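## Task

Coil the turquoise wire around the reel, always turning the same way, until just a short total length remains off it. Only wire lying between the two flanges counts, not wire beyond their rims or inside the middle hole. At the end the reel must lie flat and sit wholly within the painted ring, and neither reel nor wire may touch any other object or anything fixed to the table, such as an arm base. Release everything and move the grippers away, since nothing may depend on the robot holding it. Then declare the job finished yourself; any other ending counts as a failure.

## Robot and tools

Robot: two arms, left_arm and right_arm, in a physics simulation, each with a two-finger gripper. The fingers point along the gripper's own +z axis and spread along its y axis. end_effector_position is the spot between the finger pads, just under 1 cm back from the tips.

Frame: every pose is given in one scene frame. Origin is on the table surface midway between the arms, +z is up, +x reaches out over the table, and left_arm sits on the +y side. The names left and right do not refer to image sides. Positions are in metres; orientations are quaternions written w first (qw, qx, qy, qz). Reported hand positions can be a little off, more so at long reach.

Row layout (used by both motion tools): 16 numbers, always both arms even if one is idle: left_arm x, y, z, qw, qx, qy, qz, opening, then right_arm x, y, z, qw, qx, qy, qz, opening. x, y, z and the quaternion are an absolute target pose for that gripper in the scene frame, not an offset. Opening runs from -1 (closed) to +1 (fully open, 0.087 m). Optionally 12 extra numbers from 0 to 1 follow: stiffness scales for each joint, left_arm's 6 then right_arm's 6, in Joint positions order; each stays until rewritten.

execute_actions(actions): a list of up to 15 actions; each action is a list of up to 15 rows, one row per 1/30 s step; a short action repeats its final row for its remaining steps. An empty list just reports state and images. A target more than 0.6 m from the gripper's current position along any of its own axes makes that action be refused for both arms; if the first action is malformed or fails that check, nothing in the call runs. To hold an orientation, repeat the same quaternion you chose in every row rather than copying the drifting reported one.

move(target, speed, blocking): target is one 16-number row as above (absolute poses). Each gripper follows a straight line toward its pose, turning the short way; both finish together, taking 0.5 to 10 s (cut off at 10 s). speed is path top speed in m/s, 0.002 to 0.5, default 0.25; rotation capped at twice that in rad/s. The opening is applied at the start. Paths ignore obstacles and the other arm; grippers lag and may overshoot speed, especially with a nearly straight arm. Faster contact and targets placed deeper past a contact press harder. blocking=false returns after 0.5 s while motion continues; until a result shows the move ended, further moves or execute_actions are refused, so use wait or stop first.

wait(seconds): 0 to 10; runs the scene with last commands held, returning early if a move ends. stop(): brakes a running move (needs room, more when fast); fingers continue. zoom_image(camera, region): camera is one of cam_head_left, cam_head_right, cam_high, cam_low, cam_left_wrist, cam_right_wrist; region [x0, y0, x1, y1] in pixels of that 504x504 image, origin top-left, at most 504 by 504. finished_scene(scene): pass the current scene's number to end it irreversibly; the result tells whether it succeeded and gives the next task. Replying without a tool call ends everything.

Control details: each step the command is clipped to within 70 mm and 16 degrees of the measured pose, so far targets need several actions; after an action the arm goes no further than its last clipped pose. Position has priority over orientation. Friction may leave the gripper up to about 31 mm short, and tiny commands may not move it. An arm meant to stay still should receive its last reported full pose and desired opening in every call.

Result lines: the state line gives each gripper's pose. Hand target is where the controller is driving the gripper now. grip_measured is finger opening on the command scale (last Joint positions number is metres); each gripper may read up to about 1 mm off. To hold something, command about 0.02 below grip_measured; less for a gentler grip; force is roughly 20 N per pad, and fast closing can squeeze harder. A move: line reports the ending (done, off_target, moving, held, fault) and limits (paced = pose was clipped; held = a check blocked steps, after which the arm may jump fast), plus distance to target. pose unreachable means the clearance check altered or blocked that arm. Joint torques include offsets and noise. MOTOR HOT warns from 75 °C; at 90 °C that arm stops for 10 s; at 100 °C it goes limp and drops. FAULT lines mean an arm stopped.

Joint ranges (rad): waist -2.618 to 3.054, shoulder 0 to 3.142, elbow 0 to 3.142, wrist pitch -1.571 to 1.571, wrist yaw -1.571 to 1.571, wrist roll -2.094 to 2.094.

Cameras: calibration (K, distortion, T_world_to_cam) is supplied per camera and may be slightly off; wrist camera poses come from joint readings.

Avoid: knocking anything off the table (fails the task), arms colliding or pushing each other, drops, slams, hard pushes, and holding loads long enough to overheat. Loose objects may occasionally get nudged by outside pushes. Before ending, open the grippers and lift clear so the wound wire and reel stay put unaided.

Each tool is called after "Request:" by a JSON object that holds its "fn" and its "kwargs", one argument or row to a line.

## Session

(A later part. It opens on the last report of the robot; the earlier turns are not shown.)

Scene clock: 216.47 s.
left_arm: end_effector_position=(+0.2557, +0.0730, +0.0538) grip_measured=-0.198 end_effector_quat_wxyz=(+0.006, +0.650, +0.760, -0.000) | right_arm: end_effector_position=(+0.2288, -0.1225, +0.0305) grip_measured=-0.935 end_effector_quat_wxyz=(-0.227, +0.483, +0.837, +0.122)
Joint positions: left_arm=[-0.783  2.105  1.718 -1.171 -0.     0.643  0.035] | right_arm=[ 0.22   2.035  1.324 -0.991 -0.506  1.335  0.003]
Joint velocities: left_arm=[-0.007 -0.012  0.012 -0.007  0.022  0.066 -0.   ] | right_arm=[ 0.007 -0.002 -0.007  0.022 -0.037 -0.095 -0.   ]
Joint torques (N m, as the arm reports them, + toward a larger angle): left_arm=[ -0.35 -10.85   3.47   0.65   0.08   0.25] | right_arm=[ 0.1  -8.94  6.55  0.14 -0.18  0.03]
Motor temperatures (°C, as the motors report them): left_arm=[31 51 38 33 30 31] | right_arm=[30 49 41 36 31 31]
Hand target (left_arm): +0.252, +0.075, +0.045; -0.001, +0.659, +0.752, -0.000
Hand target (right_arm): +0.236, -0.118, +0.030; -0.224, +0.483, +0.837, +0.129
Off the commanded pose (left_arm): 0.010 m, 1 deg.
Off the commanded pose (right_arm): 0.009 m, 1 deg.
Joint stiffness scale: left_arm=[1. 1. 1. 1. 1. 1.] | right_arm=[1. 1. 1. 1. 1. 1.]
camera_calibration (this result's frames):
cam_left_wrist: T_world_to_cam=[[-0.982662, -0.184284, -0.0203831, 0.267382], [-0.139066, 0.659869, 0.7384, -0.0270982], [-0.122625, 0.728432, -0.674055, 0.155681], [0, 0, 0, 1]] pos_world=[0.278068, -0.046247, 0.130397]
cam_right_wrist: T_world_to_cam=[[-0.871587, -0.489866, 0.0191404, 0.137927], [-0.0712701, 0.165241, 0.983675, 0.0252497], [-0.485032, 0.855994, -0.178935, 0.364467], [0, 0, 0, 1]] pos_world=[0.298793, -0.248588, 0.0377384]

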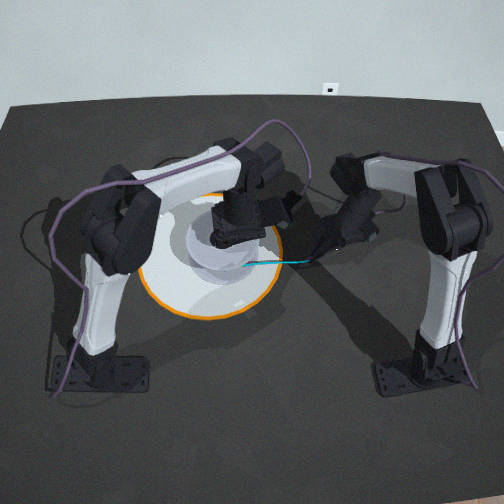

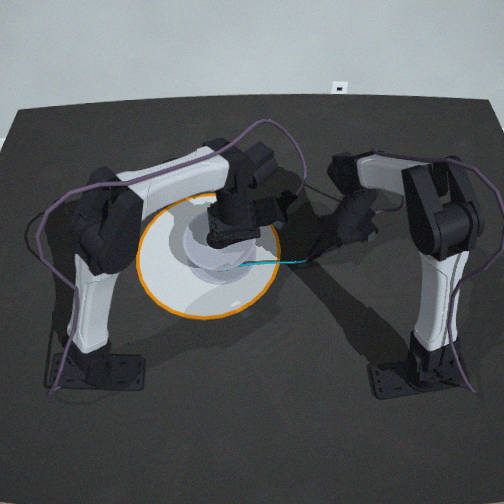

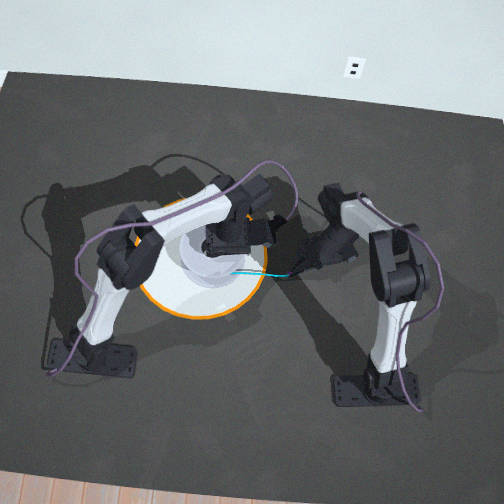

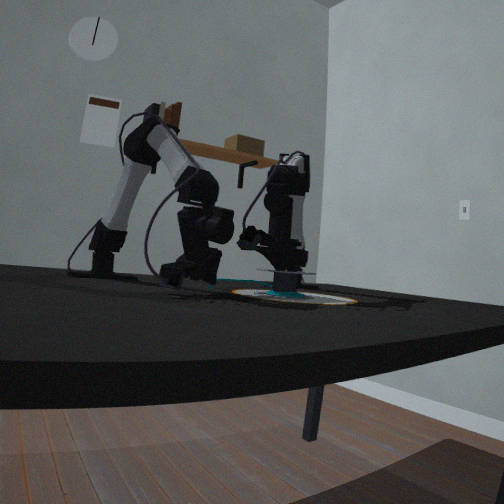

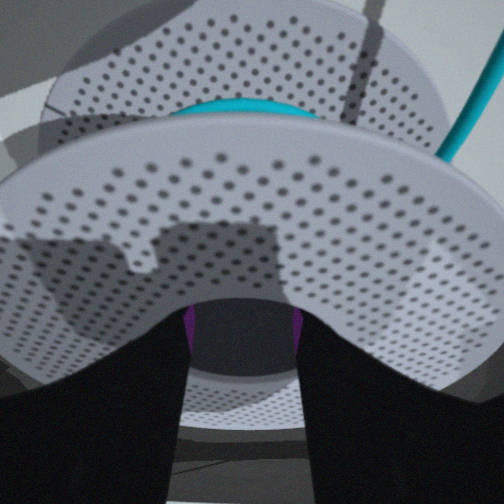

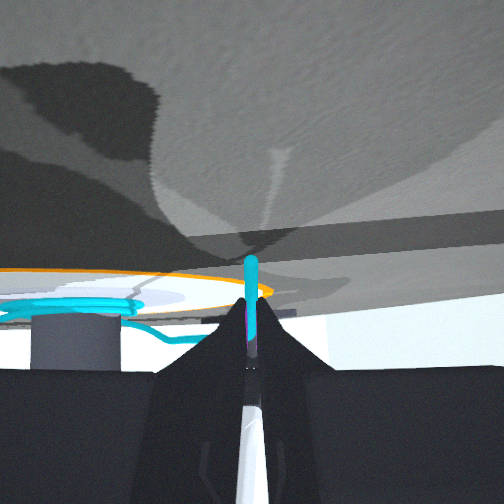

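Request:
{"fn": "execute_actions", "kwargs": {
  "actions": [
    [[0.252,0.075,0.045,0,-0.659,-0.752,0,-1,0.232,-0.112,0.03,-0.224,0.483,0.837,0.129,-1]],
    [[0.252,0.075,0.09,0,-0.659,-0.752,0,-1,0.232,-0.112,0.03,-0.224,0.483,0.837,0.129,-1]],
    [[0.252,0.075,0.09,0,-0.174,-0.985,0,-1,0.232,-0.112,0.03,-0.224,0.483,0.837,0.129,-1]],
    [[0.252,0.075,0.09,0,0.362,-0.932,0,-1,0.232,-0.112,0.03,-0.224,0.483,0.837,0.129,-1]],
    [[0.252,0.075,0.09,0,0.6,-0.8,0,-1,0.232,-0.112,0.03,-0.224,0.483,0.837,0.129,-1]],
    [[0.252,0.075,0.08,0,0.6,-0.8,0,-1,0.232,-0.112,0.03,-0.224,0.483,0.837,0.129,-1]],
    [[0.252,0.075,0.045,0,0.6,-0.8,0,-1,0.232,-0.112,0.03,-0.224,0.483,0.837,0.129,-1]],
    [[0.252,0.075,0.045,0,0.6,-0.8,0,0.3,0.232,-0.112,0.03,-0.224,0.483,0.837,0.129,-1]],
    [[0.252,0.075,0.045,0,0.6,-0.8,0,0.3,0.232,-0.112,0.03,-0.224,0.483,0.837,0.129,-1]],
    [[0.252,0.075,0.045,0,0.362,-0.932,0,0.3,0.23,-0.095,0.03,-0.224,0.483,0.837,0.129,-1]],
    [[0.252,0.075,0.045,0,0.098,-0.995,0,0.3,0.228,-0.075,0.03,-0.224,0.483,0.837,0.129,-1]],
    [[0.252,0.075,0.045,0,-0.174,-0.985,0,0.3,0.226,-0.055,0.03,-0.224,0.483,0.837,0.129,-1]],
    [[0.252,0.075,0.045,0,-0.174,-0.985,0,0.3,0.226,-0.05,0.03,-0.224,0.483,0.837,0.129,-1]],
    [[0.252,0.075,0.045,0,-0.174,-0.985,0,-1,0.226,-0.05,0.03,-0.224,0.483,0.837,0.129,-1]],
    [[0.252,0.075,0.09,0,-0.174,-0.985,0,-1,0.226,-0.05,0.03,-0.224,0.483,0.837,0.129,-1]],
    [[0.252,0.075,0.09,0,0.362,-0.932,0,-1,0.226,-0.05,0.03,-0.224,0.483,0.837,0.129,-1]],
    [[0.252,0.075,0.09,0,0.6,-0.8,0,-1,0.226,-0.05,0.03,-0.224,0.483,0.837,0.129,-1]],
    [[0.252,0.075,0.08,0,0.6,-0.8,0,-1,0.226,-0.05,0.03,-0.224,0.483,0.837,0.129,-1]],
    [[0.252,0.075,0.045,0,0.6,-0.8,0,-1,0.226,-0.05,0.03,-0.224,0.483,0.837,0.129,-1]],
    [[0.252,0.075,0.045,0,0.6,-0.8,0,0.3,0.226,-0.05,0.03,-0.224,0.483,0.837,0.129,-1]],
    [[0.252,0.075,0.045,0,0.6,-0.8,0,0.3,0.226,-0.05,0.03,-0.224,0.483,0.837,0.129,-1]]
  ]
}}

Scene clock: 239.77 s.
left_arm: end_effector_position=(+0.2564, +0.0712, +0.0549) grip_measured=-0.182 end_effector_quat_wxyz=(-0.003, -0.601, +0.799, -0.014) | right_arm: end_effector_position=(+0.2209, -0.0581, +0.0331) grip_measured=-0.935 end_effector_quat_wxyz=(-0.224, +0.486, +0.836, +0.125)
Joint positions: left_arm=[-0.607  1.917  1.443 -1.073  0.014 -1.887  0.036] | right_arm=[ 0.392  2.058  1.375 -0.91  -0.519  1.542  0.003]
Joint velocities: left_arm=[-0.007 -0.002  0.022 -0.007 -0.022  0.051  0.001] | right_arm=[-0.012 -0.017  0.012 -0.066  0.051  0.037 -0.001]
Joint torques (N m, as the arm reports them, + toward a larger angle): left_arm=[-0.39 -8.45  4.2   0.42 -0.19  0.08] | right_arm=[ 0.46 -8.64  7.22  0.34 -0.19  0.06]
Motor temperatures (°C, as the motors report them): left_arm=[31 53 38 33 30 31] | right_arm=[30 48 43 36 31 31]
Hand target (left_arm): +0.252, +0.075, +0.045; -0.000, -0.600, +0.800, +0.000
Hand target (right_arm): +0.226, -0.050, +0.030; -0.224, +0.483, +0.837, +0.129
Off the commanded pose (left_arm): 0.012 m, 2 deg.
Off the commanded pose (right_arm): 0.010 m, 1 deg.
Joint stiffness scale: left_arm=[1. 1. 1. 1. 1. 1.] | right_arm=[1. 1. 1. 1. 1. 1.]
camera_calibration (this result's frames):
cam_left_wrist: T_world_to_cam=[[0.968791, -0.247833, 0.00479817, -0.229445], [-0.164853, -0.629719, 0.75913, 0.0706352], [-0.185116, -0.736229, -0.650922, 0.276899], [0, 0, 0, 1]] pos_world=[0.285187, 0.191477, 0.127719]
cam_right_wrist: T_world_to_cam=[[-0.875794, -0.482523, 0.0125142, 0.164168], [-0.0763563, 0.164095, 0.983485, 0.0125807], [-0.476608, 0.860374, -0.180557, 0.304392], [0, 0, 0, 1]] pos_world=[0.289813, -0.184741, 0.0405328]

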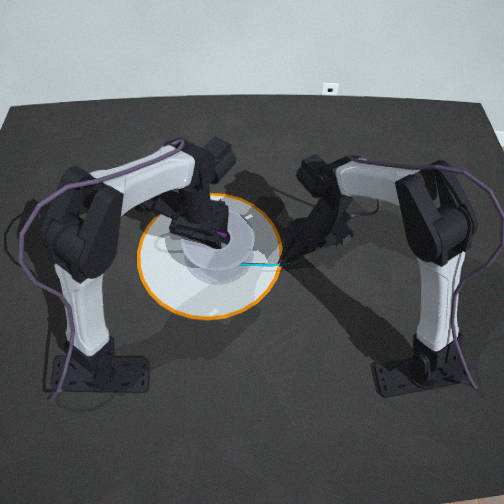

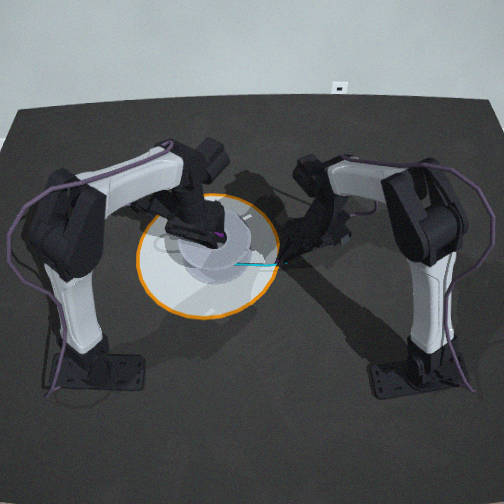

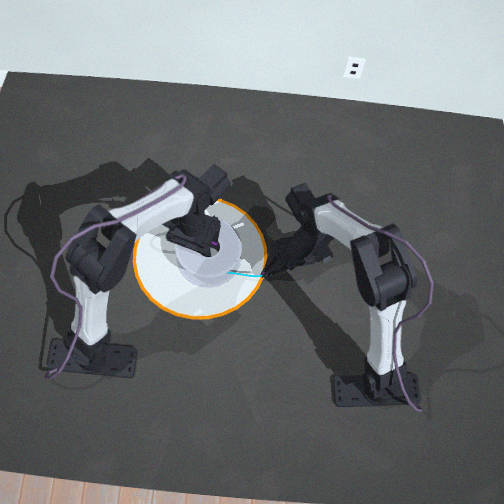

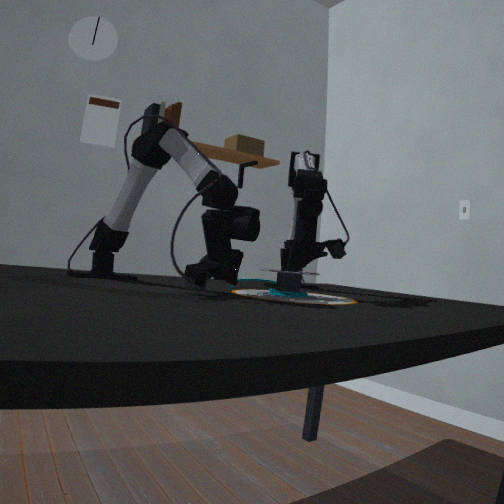

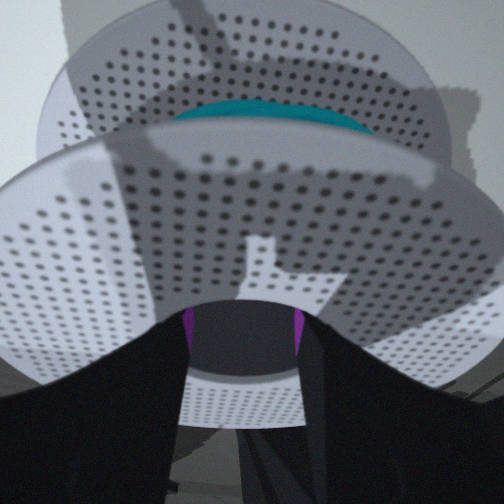

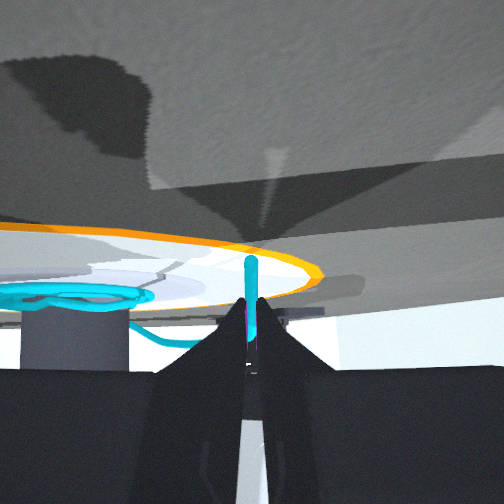

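Request:
{"fn": "execute_actions", "kwargs": {
  "actions": [
    [[0.252,0.075,0.045,0,0.362,-0.932,0,0.3,0.224,-0.03,0.025,-0.224,0.483,0.837,0.129,-1]],
    [[0.252,0.075,0.045,0,0.098,-0.995,0,0.3,0.222,-0.01,0.02,-0.224,0.483,0.837,0.129,-1]],
    [[0.252,0.075,0.045,0,-0.174,-0.985,0,0.3,0.22,0.01,0.02,-0.224,0.483,0.837,0.129,-1]],
    [[0.252,0.075,0.045,0,-0.174,-0.985,0,0.3,0.22,0.012,0.02,-0.224,0.483,0.837,0.129,-1]]
  ]
}}

Scene clock: 245.00 s.
left_arm: end_effector_position=(+0.2506, +0.0780, +0.0539) grip_measured=-0.182 end_effector_quat_wxyz=(+0.005, +0.160, +0.987, -0.007) | right_arm: end_effector_position=(+0.2162, +0.0051, +0.0247) grip_measured=-0.935 end_effector_quat_wxyz=(-0.225, +0.484, +0.836, +0.127)
Joint positions: left_arm=[-0.673  2.098  1.707 -1.164  0.007 -0.343  0.036] | right_arm=[ 0.536  2.154  1.489 -0.844 -0.519  1.704  0.003]
Joint velocities: left_arm=[-0.002 -0.012 -0.007  0.022  0.022  0.037  0.   ] | right_arm=[-0.012 -0.012  0.017  0.022 -0.037  0.007  0.001]
Joint torques (N m, as the arm reports them, + toward a larger angle): left_arm=[-0.73 -8.24  6.99  0.48 -0.07  0.26] | right_arm=[ 0.35 -9.68  7.1   0.46 -0.13  0.11]
Motor temperatures (°C, as the motors report them): left_arm=[31 52 38 33 30 31] | right_arm=[30 48 44 36 31 31]
Hand target (left_arm): +0.252, +0.075, +0.045; +0.000, +0.174, +0.985, -0.000
Hand target (right_arm): +0.220, +0.012, +0.020; -0.224, +0.483, +0.837, +0.129
Off the commanded pose (left_arm): 0.009 m, 2 deg.
Off the commanded pose (right_arm): 0.009 m, 0 deg.
Joint stiffness scale: left_arm=[1. 1. 1. 1. 1. 1.] | right_arm=[1. 1. 1. 1. 1. 1.]
camera_calibration (this result's frames):
cam_left_wrist: T_world_to_cam=[[-0.285541, -0.958366, -0.000524362, 0.147927], [-0.648242, 0.192738, 0.736637, 0.132944], [-0.705867, 0.21068, -0.676288, 0.338113], [0, 0, 0, 1]] pos_world=[0.367083, 0.0449115, 0.130808]
cam_right_wrist: T_world_to_cam=[[-0.874103, -0.485649, 0.00938711, 0.190337], [-0.0782195, 0.159805, 0.984045, 0.0105418], [-0.479401, 0.859423, -0.177673, 0.246815], [0, 0, 0, 1]] pos_world=[0.285522, -0.121366, 0.0316922]

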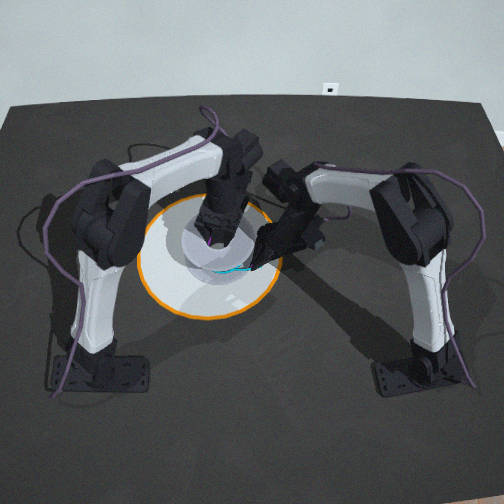

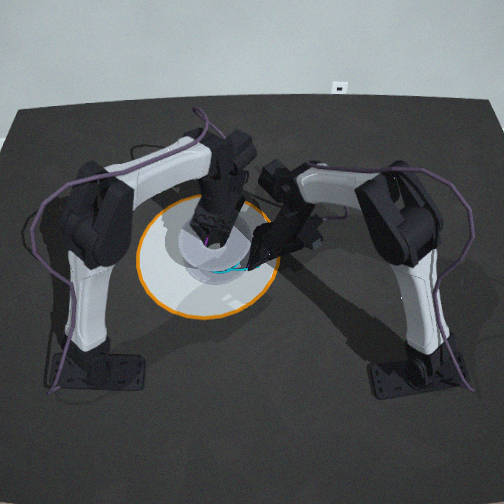

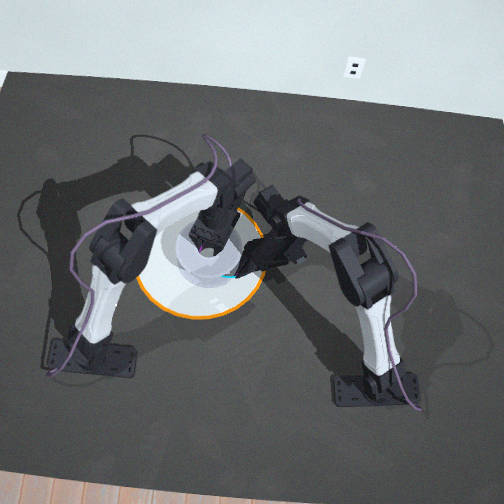

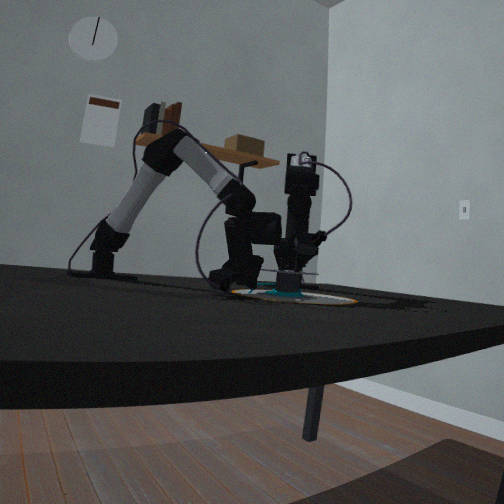

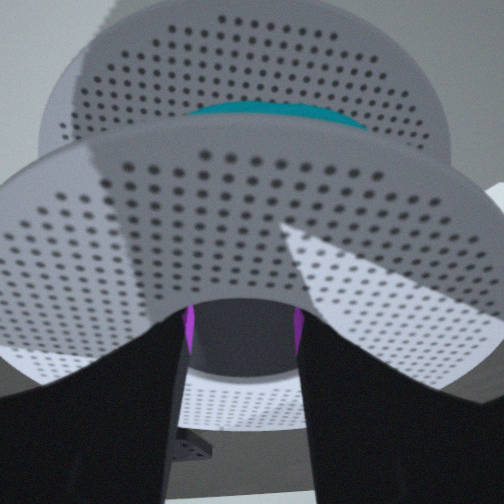

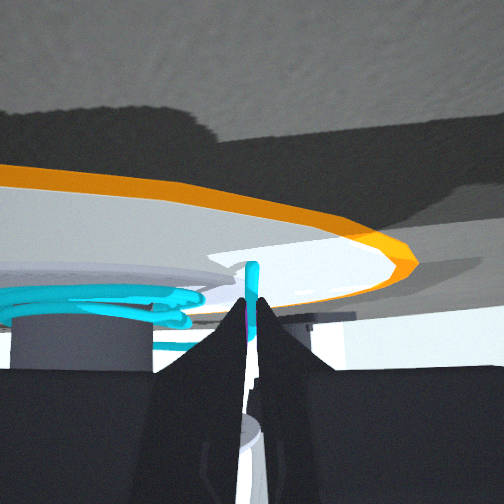

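The gripper is now at the flange edge, so I'm releasing the wire and moving both arms away.

Request:
{"fn": "execute_actions", "kwargs": {
  "actions": [
    [[0.252,0.075,0.045,0,-0.174,-0.985,0,-1,0.22,0.012,0.02,-0.224,0.483,0.837,0.129,-0.6]],
    [[0.252,0.075,0.1,0,-0.174,-0.985,0,-1,0.235,-0.03,0.07,-0.224,0.483,0.837,0.129,-0.6]],
    [[0.252,0.075,0.16,0,-0.174,-0.985,0,-1,0.25,-0.1,0.13,-0.224,0.483,0.837,0.129,-0.6]],
    [[0.25,0.16,0.2,0,-0.174,-0.985,0,-1,0.25,-0.17,0.17,-0.224,0.483,0.837,0.129,-0.6]],
    [[0.25,0.25,0.2,0,-0.174,-0.985,0,-1,0.25,-0.2,0.17,-0.224,0.483,0.837,0.129,-0.6]],
    [[0.25,0.33,0.2,0,-0.174,-0.985,0,-1,0.25,-0.2,0.17,-0.224,0.483,0.837,0.129,-0.6]]
  ]
}}

Scene clock: 253.03 s.
left_arm: end_effector_position=(+0.2556, +0.3333, +0.1972) grip_measured=-1.000 end_effector_quat_wxyz=(+0.033, +0.161, +0.986, +0.010) | right_arm: end_effector_position=(+0.2580, -0.1976, +0.1692) grip_measured=-0.600 end_effector_quat_wxyz=(-0.199, +0.492, +0.833, +0.156)
Joint positions: left_arm=[-0.003  1.748  1.811 -1.566 -0.01   0.33   0.   ] | right_arm=[-0.014  1.922  1.737 -1.542 -0.489  1.117  0.017]
Joint velocities: left_arm=[ 0.012  0.007 -0.012 -0.066 -0.051  0.11   0.   ] | right_arm=[-0.012  0.007  0.017  0.037  0.037 -0.051  0.001]
Joint torques (N m, as the arm reports them, + toward a larger angle): left_arm=[-0.56 -9.39  4.47  0.5   0.1   0.23] | right_arm=[ -0.39 -11.12   3.85  -0.03  -0.08  -0.08]
Motor temperatures (°C, as the motors report them): left_arm=[31 52 39 33 30 31] | right_arm=[30 49 44 35 31 31]
Hand target (left_arm): +0.250, +0.331, +0.199; +0.033, +0.174, +0.984, +0.008
Hand target (right_arm): +0.250, -0.200, +0.169; -0.204, +0.491, +0.834, +0.149
Off the commanded pose (left_arm): 0.007 m, 4 deg.
Off the commanded pose (right_arm): 0.008 m, 4 deg.
Joint stiffness scale: left_arm=[1. 1. 1. 1. 1. 1.] | right_arm=[1. 1. 1. 1. 1. 1.]
joint sent to its limit (left arm) — the command would take joint 4 (wrist pitch) past its lower limit, so that joint was sent only as far as its limit.
joint sent to its limit (right arm) — the command would take joint 4 (wrist pitch) past its lower limit, so that joint was sent only as far as its limit.
camera_calibration (this result's frames):
cam_left_wrist: T_world_to_cam=[[-0.285918, -0.957325, -0.0421814, 0.402071], [-0.690605, 0.175342, 0.701655, 0.00495058], [-0.664316, 0.229746, -0.711267, 0.374754], [0, 0, 0, 1]] pos_world=[0.367333, 0.297946, 0.280036]
cam_right_wrist: T_world_to_cam=[[-0.889636, -0.452849, -0.0589454, 0.149125], [-0.138418, 0.144391, 0.979792, -0.0828344], [-0.435187, 0.879817, -0.191138, 0.461672], [0, 0, 0, 1]] pos_world=[0.322114, -0.326695, 0.178194]

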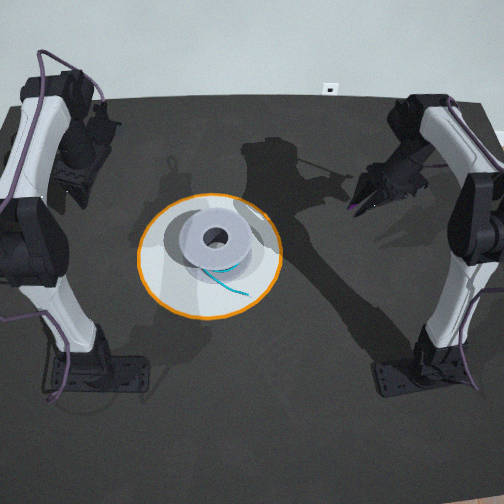

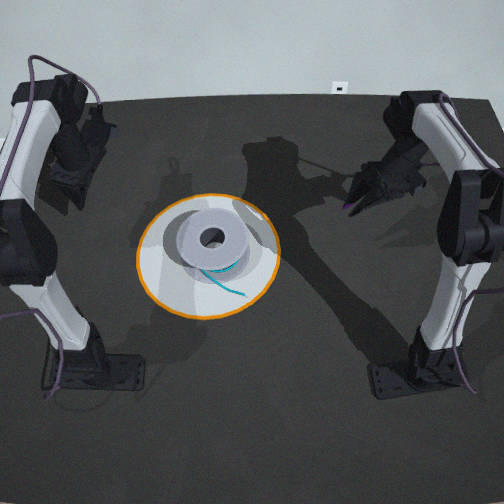

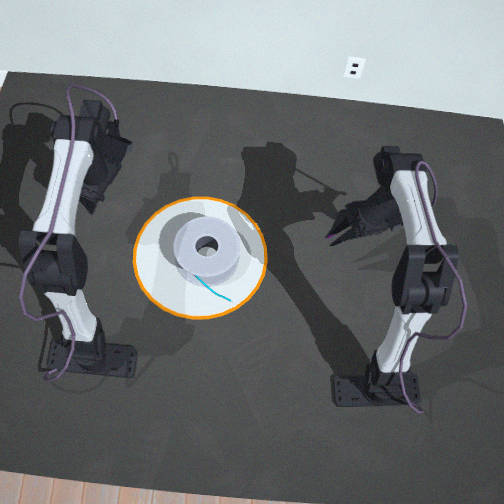

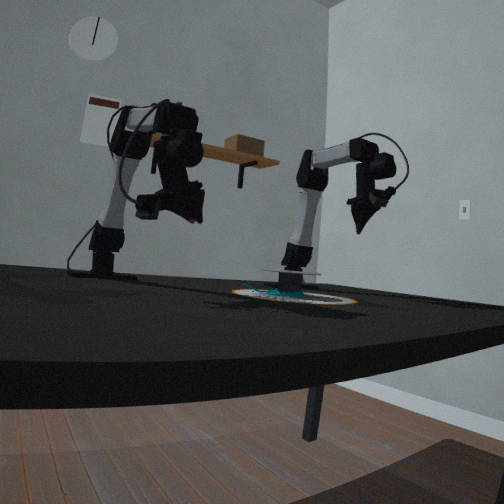

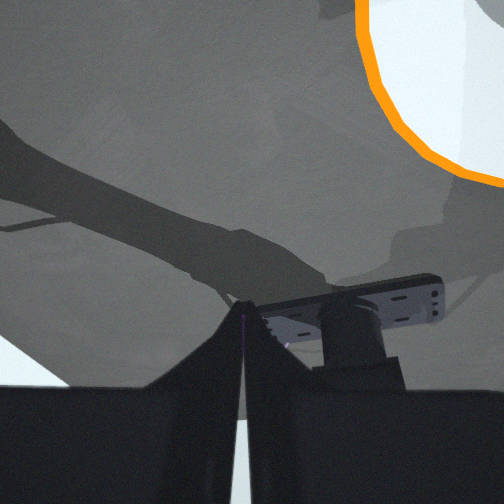

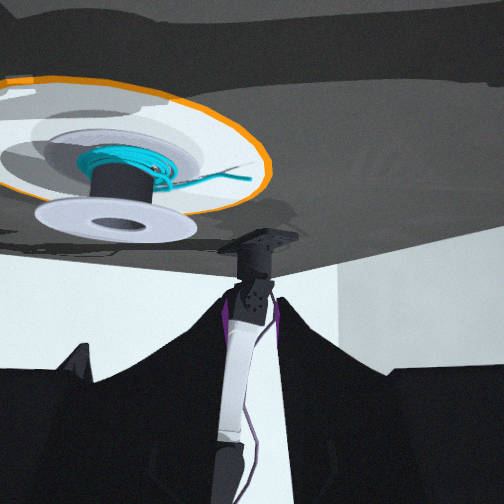

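Request:
{"fn": "execute_actions", "kwargs": {
  "actions": [
    [[0.25,0.25,0.17,0,0.098,-0.995,0,-1,0.2,-0.13,0.13,-0.224,0.483,0.837,0.129,-1]],
    [[0.25,0.17,0.14,0,0.362,-0.932,0,-1,0.15,-0.06,0.1,-0.224,0.483,0.837,0.129,-1]],
    [[0.252,0.1,0.11,0,0.6,-0.8,0,-1,0.115,0.0,0.08,-0.224,0.483,0.837,0.129,-1]],
    [[0.252,0.075,0.09,0,0.6,-0.8,0,-1,0.11,0.035,0.06,-0.224,0.483,0.837,0.129,-1]],
    [[0.252,0.075,0.08,0,0.6,-0.8,0,-1,0.11,0.035,0.02,-0.224,0.483,0.837,0.129,-1]],
    [[0.252,0.075,0.045,0,0.6,-0.8,0,-1,0.11,0.035,0.005,-0.224,0.483,0.837,0.129,-1]],
    [[0.252,0.075,0.045,0,0.6,-0.8,0,0.3,0.11,0.035,0.005,-0.224,0.483,0.837,0.129,-1]],
    [[0.252,0.075,0.045,0,0.6,-0.8,0,0.3,0.11,0.035,0.005,-0.224,0.483,0.837,0.129,-1]]
  ]
}}

Scene clock: 273.50 s.
left_arm: end_effector_position=(+0.2535, +0.0742, +0.0538) grip_measured=-0.187 end_effector_quat_wxyz=(+0.002, -0.599, +0.801, -0.007) | right_arm: end_effector_position=(+0.1156, +0.0398, +0.0224) grip_measured=-1.000 end_effector_quat_wxyz=(-0.223, +0.480, +0.836, +0.145)
Joint positions: left_arm=[-0.611  1.911  1.434 -1.078  0.001 -1.884  0.036] | right_arm=[ 0.789  1.942  1.134 -0.524 -0.487  1.993  0.   ]
Joint velocities: left_arm=[-0.002 -0.012  0.007 -0.051  0.081  0.007 -0.   ] | right_arm=[-0.007 -0.007  0.002  0.037  0.081  0.037  0.   ]
Joint torques (N m, as the arm reports them, + toward a larger angle): left_arm=[-0.07 -7.97  4.76  0.46 -0.06  0.06] | right_arm=[ 0.02 -7.67  3.41  0.92 -0.1   0.01]
Motor temperatures (°C, as the motors report them): left_arm=[31 52 39 33 30 31] | right_arm=[30 50 42 35 31 31]
Hand target (left_arm): +0.252, +0.075, +0.045; +0.000, -0.600, +0.800, +0.000
Hand target (right_arm): +0.110, +0.035, +0.005; -0.224, +0.483, +0.837, +0.129
Off the commanded pose (left_arm): 0.009 m, 1 deg.
Off the commanded pose (right_arm): 0.019 m, 2 deg.
Joint stiffness scale: left_arm=[1. 1. 1. 1. 1. 1.] | right_arm=[1. 1. 1. 1. 1. 1.]
camera_calibration (this result's frames):
cam_left_wrist: T_world_to_cam=[[0.967325, -0.253538, 0.000606384, -0.224878], [-0.168408, -0.640734, 0.749065, 0.0751677], [-0.189528, -0.724692, -0.662496, 0.278685], [0, 0, 0, 1]] pos_world=[0.283008, 0.193108, 0.128458]
cam_right_wrist: T_world_to_cam=[[-0.874886, -0.483718, -0.0243199, 0.120035], [-0.0999835, 0.131249, 0.986295, 0.00295085], [-0.473896, 0.865327, -0.163192, 0.167193], [0, 0, 0, 1]] pos_world=[0.184544, -0.0870003, 0.0272933]

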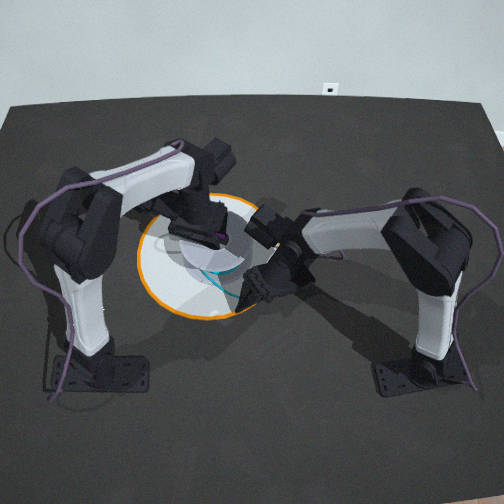

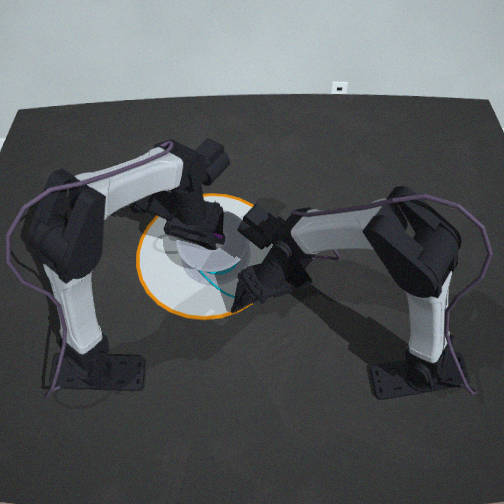

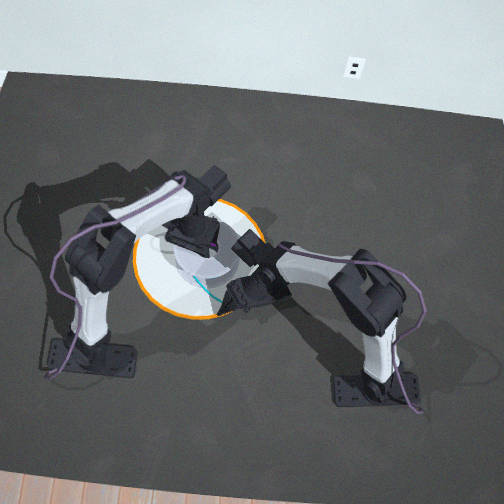

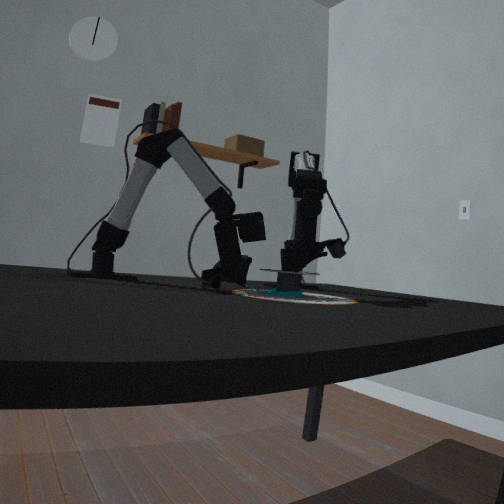

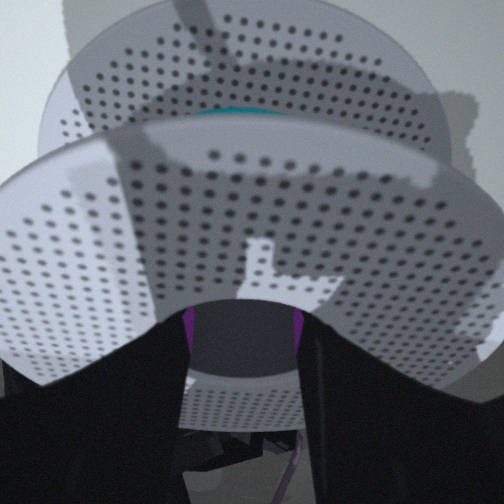

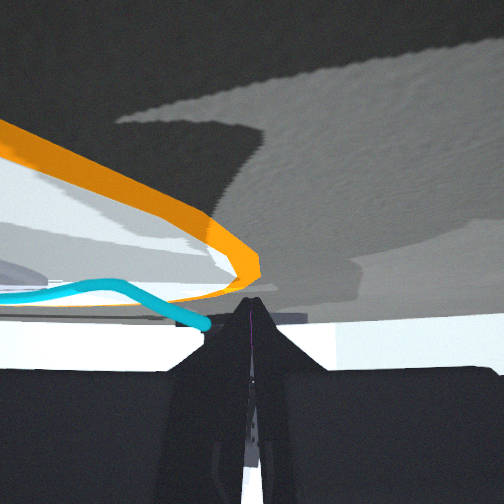

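Request:
{"fn": "execute_actions", "kwargs": {
  "actions": [
    [[0.252,0.075,0.045,0,0.6,-0.8,0,0.3,0.11,0.035,-0.003,-0.113,0.496,0.859,0.065,-1]],
    [[0.252,0.075,0.045,0,0.6,-0.8,0,0.3,0.15,0.025,-0.003,-0.113,0.496,0.859,0.065,-1]],
    [[0.252,0.075,0.045,0,0.6,-0.8,0,0.3,0.19,0.015,-0.003,-0.113,0.496,0.859,0.065,-1]],
    [[0.252,0.075,0.045,0,0.6,-0.8,0,0.3,0.205,0.012,-0.003,-0.113,0.496,0.859,0.065,-1]],
    [[0.252,0.075,0.045,0,0.362,-0.932,0,0.3,0.205,0.012,-0.003,-0.113,0.496,0.859,0.065,-1]],
    [[0.252,0.075,0.045,0,0.098,-0.995,0,0.3,0.205,0.012,-0.003,-0.113,0.496,0.859,0.065,-1]],
    [[0.252,0.075,0.045,0,0.098,-0.995,0,0.3,0.205,0.012,-0.003,-0.113,0.496,0.859,0.065,-1]]
  ]
}}

Scene clock: 285.47 s.
left_arm: end_effector_position=(+0.2532, +0.0776, +0.0537) grip_measured=-0.185 end_effector_quat_wxyz=(+0.008, -0.112, +0.994, -0.009) | right_arm: end_effector_position=(+0.1835, +0.0199, +0.0141) grip_measured=-1.000 end_effector_quat_wxyz=(-0.144, +0.478, +0.863, +0.075)
Joint positions: left_arm=[-0.626  2.05   1.634 -1.131  0.002 -0.841  0.036] | right_arm=[ 0.686  2.115  1.474 -0.861 -0.319  1.813  0.   ]
Joint velocities: left_arm=[ 0.012 -0.017 -0.022 -0.081  0.022 -0.007  0.   ] | right_arm=[-0.002  0.002  0.007 -0.007 -0.066  0.051  0.   ]
Joint torques (N m, as the arm reports them, + toward a larger angle): left_arm=[-0.82 -7.8   6.87  0.41 -0.05  0.28] | right_arm=[-1.98 -8.49  6.74  0.5   0.56  0.07]
Motor temperatures (°C, as the motors report them): left_arm=[31 52 39 33 30 31] | right_arm=[30 48 42 36 31 31]
Hand target (left_arm): +0.252, +0.075, +0.045; +0.000, -0.098, +0.995, -0.000
Hand target (right_arm): +0.204, +0.011, -0.002; -0.113, +0.496, +0.859, +0.066
Off the commanded pose (left_arm): 0.009 m, 2 deg.
Off the commanded pose (right_arm): 0.029 m, 4 deg.
Joint stiffness scale: left_arm=[1. 1. 1. 1. 1. 1.] | right_arm=[1. 1. 1. 1. 1. 1.]
camera_calibration (this result's frames):
cam_left_wrist: T_world_to_cam=[[0.253148, -0.967407, 0.00628382, 0.0122821], [-0.656456, -0.167001, 0.735647, 0.164923], [-0.710621, -0.190352, -0.677336, 0.372324], [0, 0, 0, 1]] pos_world=[0.369737, 0.110297, 0.130786]
cam_right_wrist: T_world_to_cam=[[-0.856169, -0.516618, 0.0090167, 0.166438], [-0.18212, 0.318059, 0.930414, 0.0326553], [-0.483536, 0.794949, -0.366399, 0.22123], [0, 0, 0, 1]] pos_world=[0.255419, -0.100268, 0.0491747]

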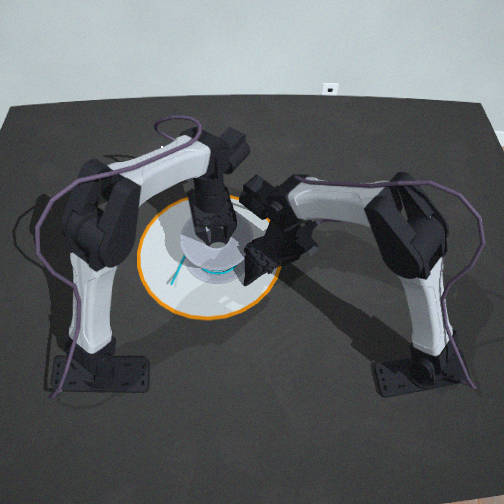

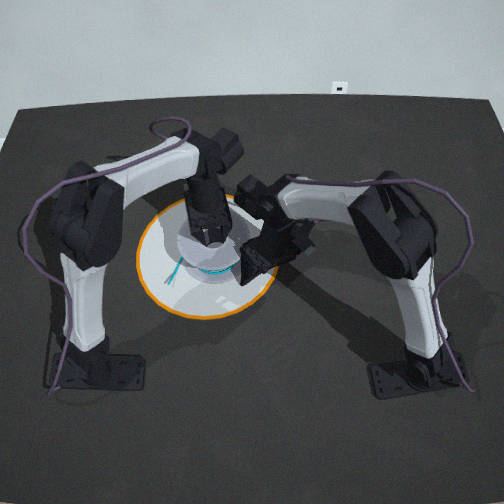

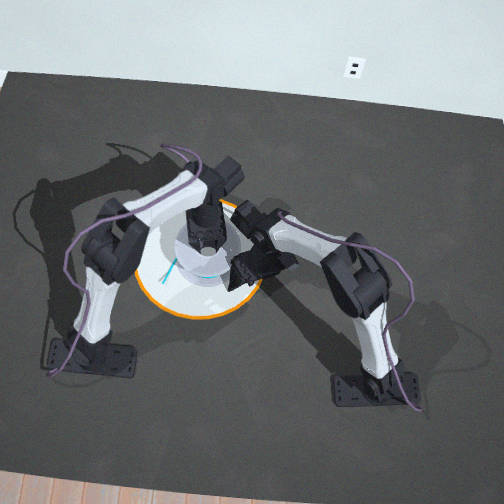

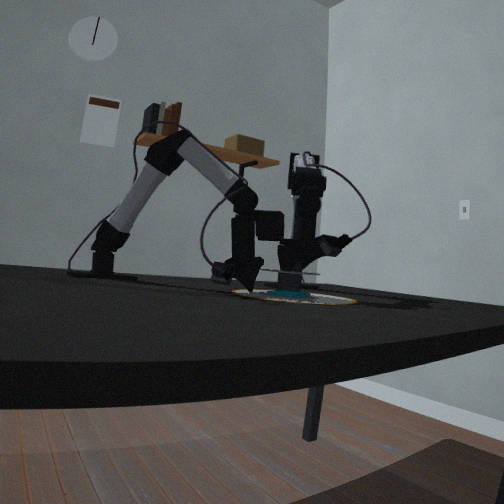

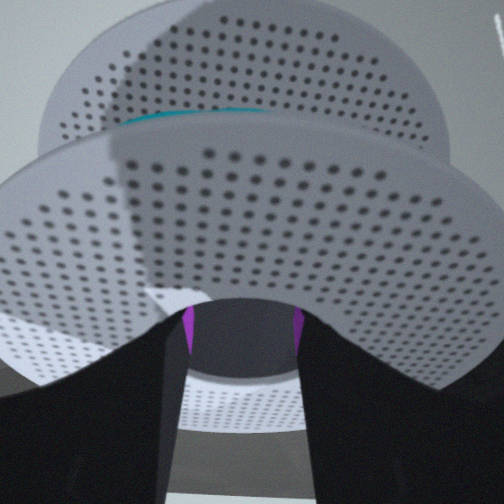

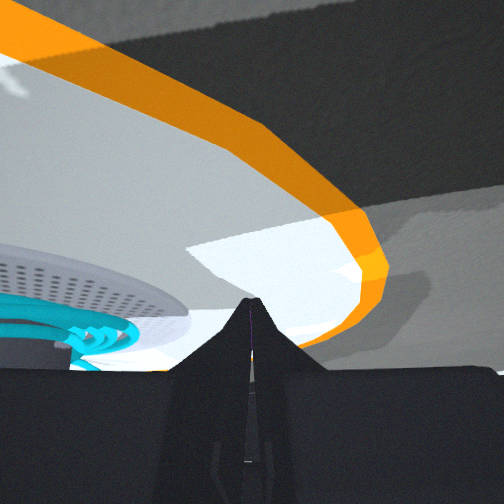

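Request:
{"fn": "execute_actions", "kwargs": {
  "actions": [
    [[0.252,0.075,0.045,0,0.098,-0.995,0,0.3,0.17,-0.03,0.05,-0.113,0.496,0.859,0.065,-0.3]],
    [[0.252,0.075,0.045,0,-0.174,-0.985,0,0.3,0.2,-0.12,0.1,-0.113,0.496,0.859,0.065,-0.3]],
    [[0.252,0.075,0.045,0,-0.433,-0.902,0,0.3,0.25,-0.2,0.1,0,0.42,0.906,0,-0.3]],
    [[0.252,0.075,0.045,0,-0.659,-0.752,0,0.3,0.25,-0.2,0.1,0,0.42,0.906,0,-0.3]],
    [[0.252,0.075,0.045,0,-0.838,-0.546,0,0.3,0.25,-0.2,0.1,0,0.42,0.906,0,-0.3]],
    [[0.252,0.075,0.045,0,-0.954,-0.301,0,0.3,0.25,-0.2,0.1,0,0.42,0.906,0,-0.3]],
    [[0.252,0.075,0.045,0,-0.954,-0.301,0,0.3,0.25,-0.2,0.1,0,0.42,0.906,0,-0.3]],
    [[0.252,0.075,0.045,0,-0.954,-0.301,0,-1,0.25,-0.2,0.1,0,0.42,0.906,0,-0.3]],
    [[0.252,0.075,0.09,0,-0.954,-0.301,0,-1,0.25,-0.2,0.1,0,0.42,0.906,0,-0.3]],
    [[0.252,0.075,0.09,0,-0.659,-0.752,0,-1,0.25,-0.2,0.1,0,0.42,0.906,0,-0.3]],
    [[0.252,0.075,0.09,0,-0.174,-0.985,0,-1,0.25,-0.2,0.1,0,0.42,0.906,0,-0.3]],
    [[0.252,0.075,0.09,0,0.362,-0.932,0,-1,0.25,-0.2,0.1,0,0.42,0.906,0,-0.3]],
    [[0.252,0.075,0.09,0,0.6,-0.8,0,-1,0.25,-0.2,0.1,0,0.42,0.906,0,-0.3]],
    [[0.252,0.075,0.08,0,0.6,-0.8,0,-1,0.25,-0.2,0.1,0,0.42,0.906,0,-0.3]],
    [[0.252,0.075,0.045,0,0.6,-0.8,0,-1,0.27,-0.15,0.1,0,0.42,0.906,0,-0.3]],
    [[0.252,0.075,0.045,0,0.6,-0.8,0,0.3,0.29,-0.1,0.09,0,0.42,0.906,0,-0.3]],
    [[0.252,0.075,0.045,0,0.6,-0.8,0,0.3,0.3,-0.07,0.08,0,0.42,0.906,0,-0.3]],
    [[0.252,0.075,0.045,0,0.362,-0.932,0,0.3,0.3,-0.07,0.08,0,0.42,0.906,0,-0.3]],
    [[0.252,0.075,0.045,0,0.098,-0.995,0,0.3,0.3,-0.07,0.08,0,0.42,0.906,0,-0.3]],
    [[0.252,0.075,0.045,0,0.098,-0.995,0,0.3,0.3,-0.07,0.08,0,0.42,0.906,0,-0.3]]
  ]
}}

Scene clock: 323.40 s.
left_arm: end_effector_position=(+0.2483, +0.0788, +0.0543) grip_measured=-0.177 end_effector_quat_wxyz=(-0.001, -0.112, +0.994, -0.005) | right_arm: end_effector_position=(+0.2994, -0.0718, +0.0817) grip_measured=-0.300 end_effector_quat_wxyz=(+0.001, +0.419, +0.908, +0.005)
Joint positions: left_arm=[-0.628  2.049  1.633 -1.148  0.009 -0.842  0.036] | right_arm=[ 0.466  2.241  2.043 -1.364 -0.003  1.434  0.031]
Joint velocities: left_arm=[ 0.007 -0.007  0.022  0.007  0.022  0.022 -0.   ] | right_arm=[ 0.002  0.012  0.007 -0.007 -0.051  0.037 -0.001]
Joint torques (N m, as the arm reports them, + toward a larger angle): left_arm=[-0.62 -7.77  6.87  0.53 -0.12  0.24] | right_arm=[ -0.04 -11.65   7.22   0.18   0.16   0.1 ]
Motor temperatures (°C, as the motors report them): left_arm=[31 51 41 33 30 31] | right_arm=[30 47 45 35 31 31]
Hand target (left_arm): +0.252, +0.075, +0.045; +0.000, -0.098, +0.995, -0.000
Hand target (right_arm): +0.300, -0.070, +0.080; +0.000, +0.421, +0.907, +0.000
Off the commanded pose (left_arm): 0.011 m, 2 deg.
Off the commanded pose (right_arm): 0.003 m, 1 deg.
Joint stiffness scale: left_arm=[1. 1. 1. 1. 1. 1.] | right_arm=[1. 1. 1. 1. 1. 1.]
camera_calibration (this result's frames):
cam_left_wrist: T_world_to_cam=[[0.251604, -0.967826, -0.00274023, 0.015505], [-0.643174, -0.169319, 0.746765, 0.157715], [-0.723203, -0.186126, -0.665082, 0.371626], [0, 0, 0, 1]] pos_world=[0.366298, 0.11088, 0.129428]
cam_right_wrist: T_world_to_cam=[[-0.771113, -0.636556, -0.0134847, 0.185392], [-0.417576, 0.489629, 0.765437, 0.116335], [-0.480641, 0.595869, -0.643369, 0.382477], [0, 0, 0, 1]] pos_world=[0.375371, -0.166856, 0.159527]

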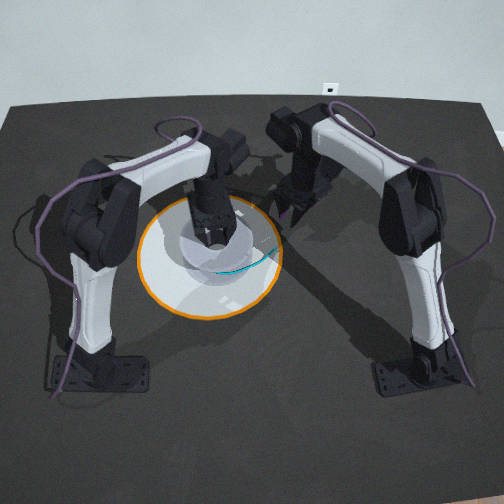

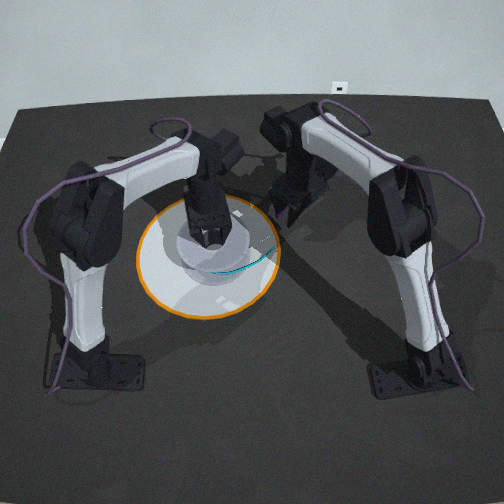

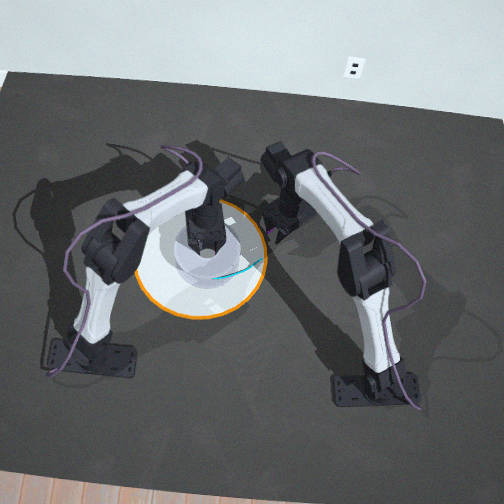

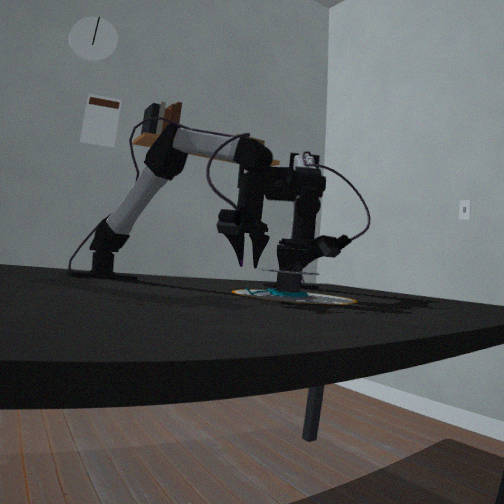

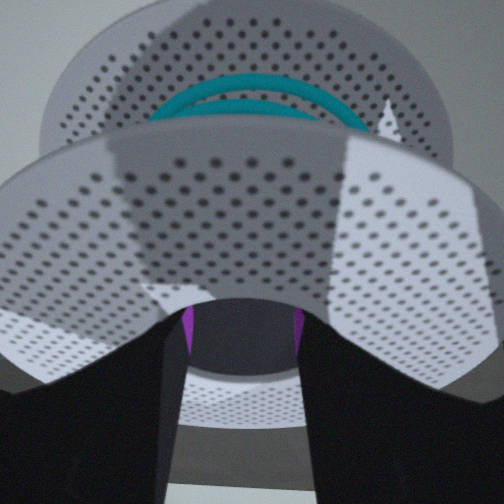

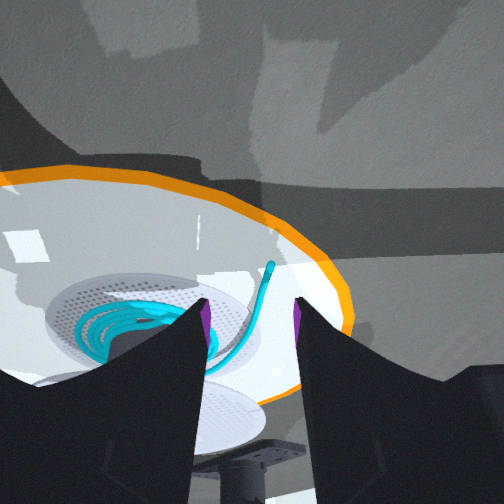

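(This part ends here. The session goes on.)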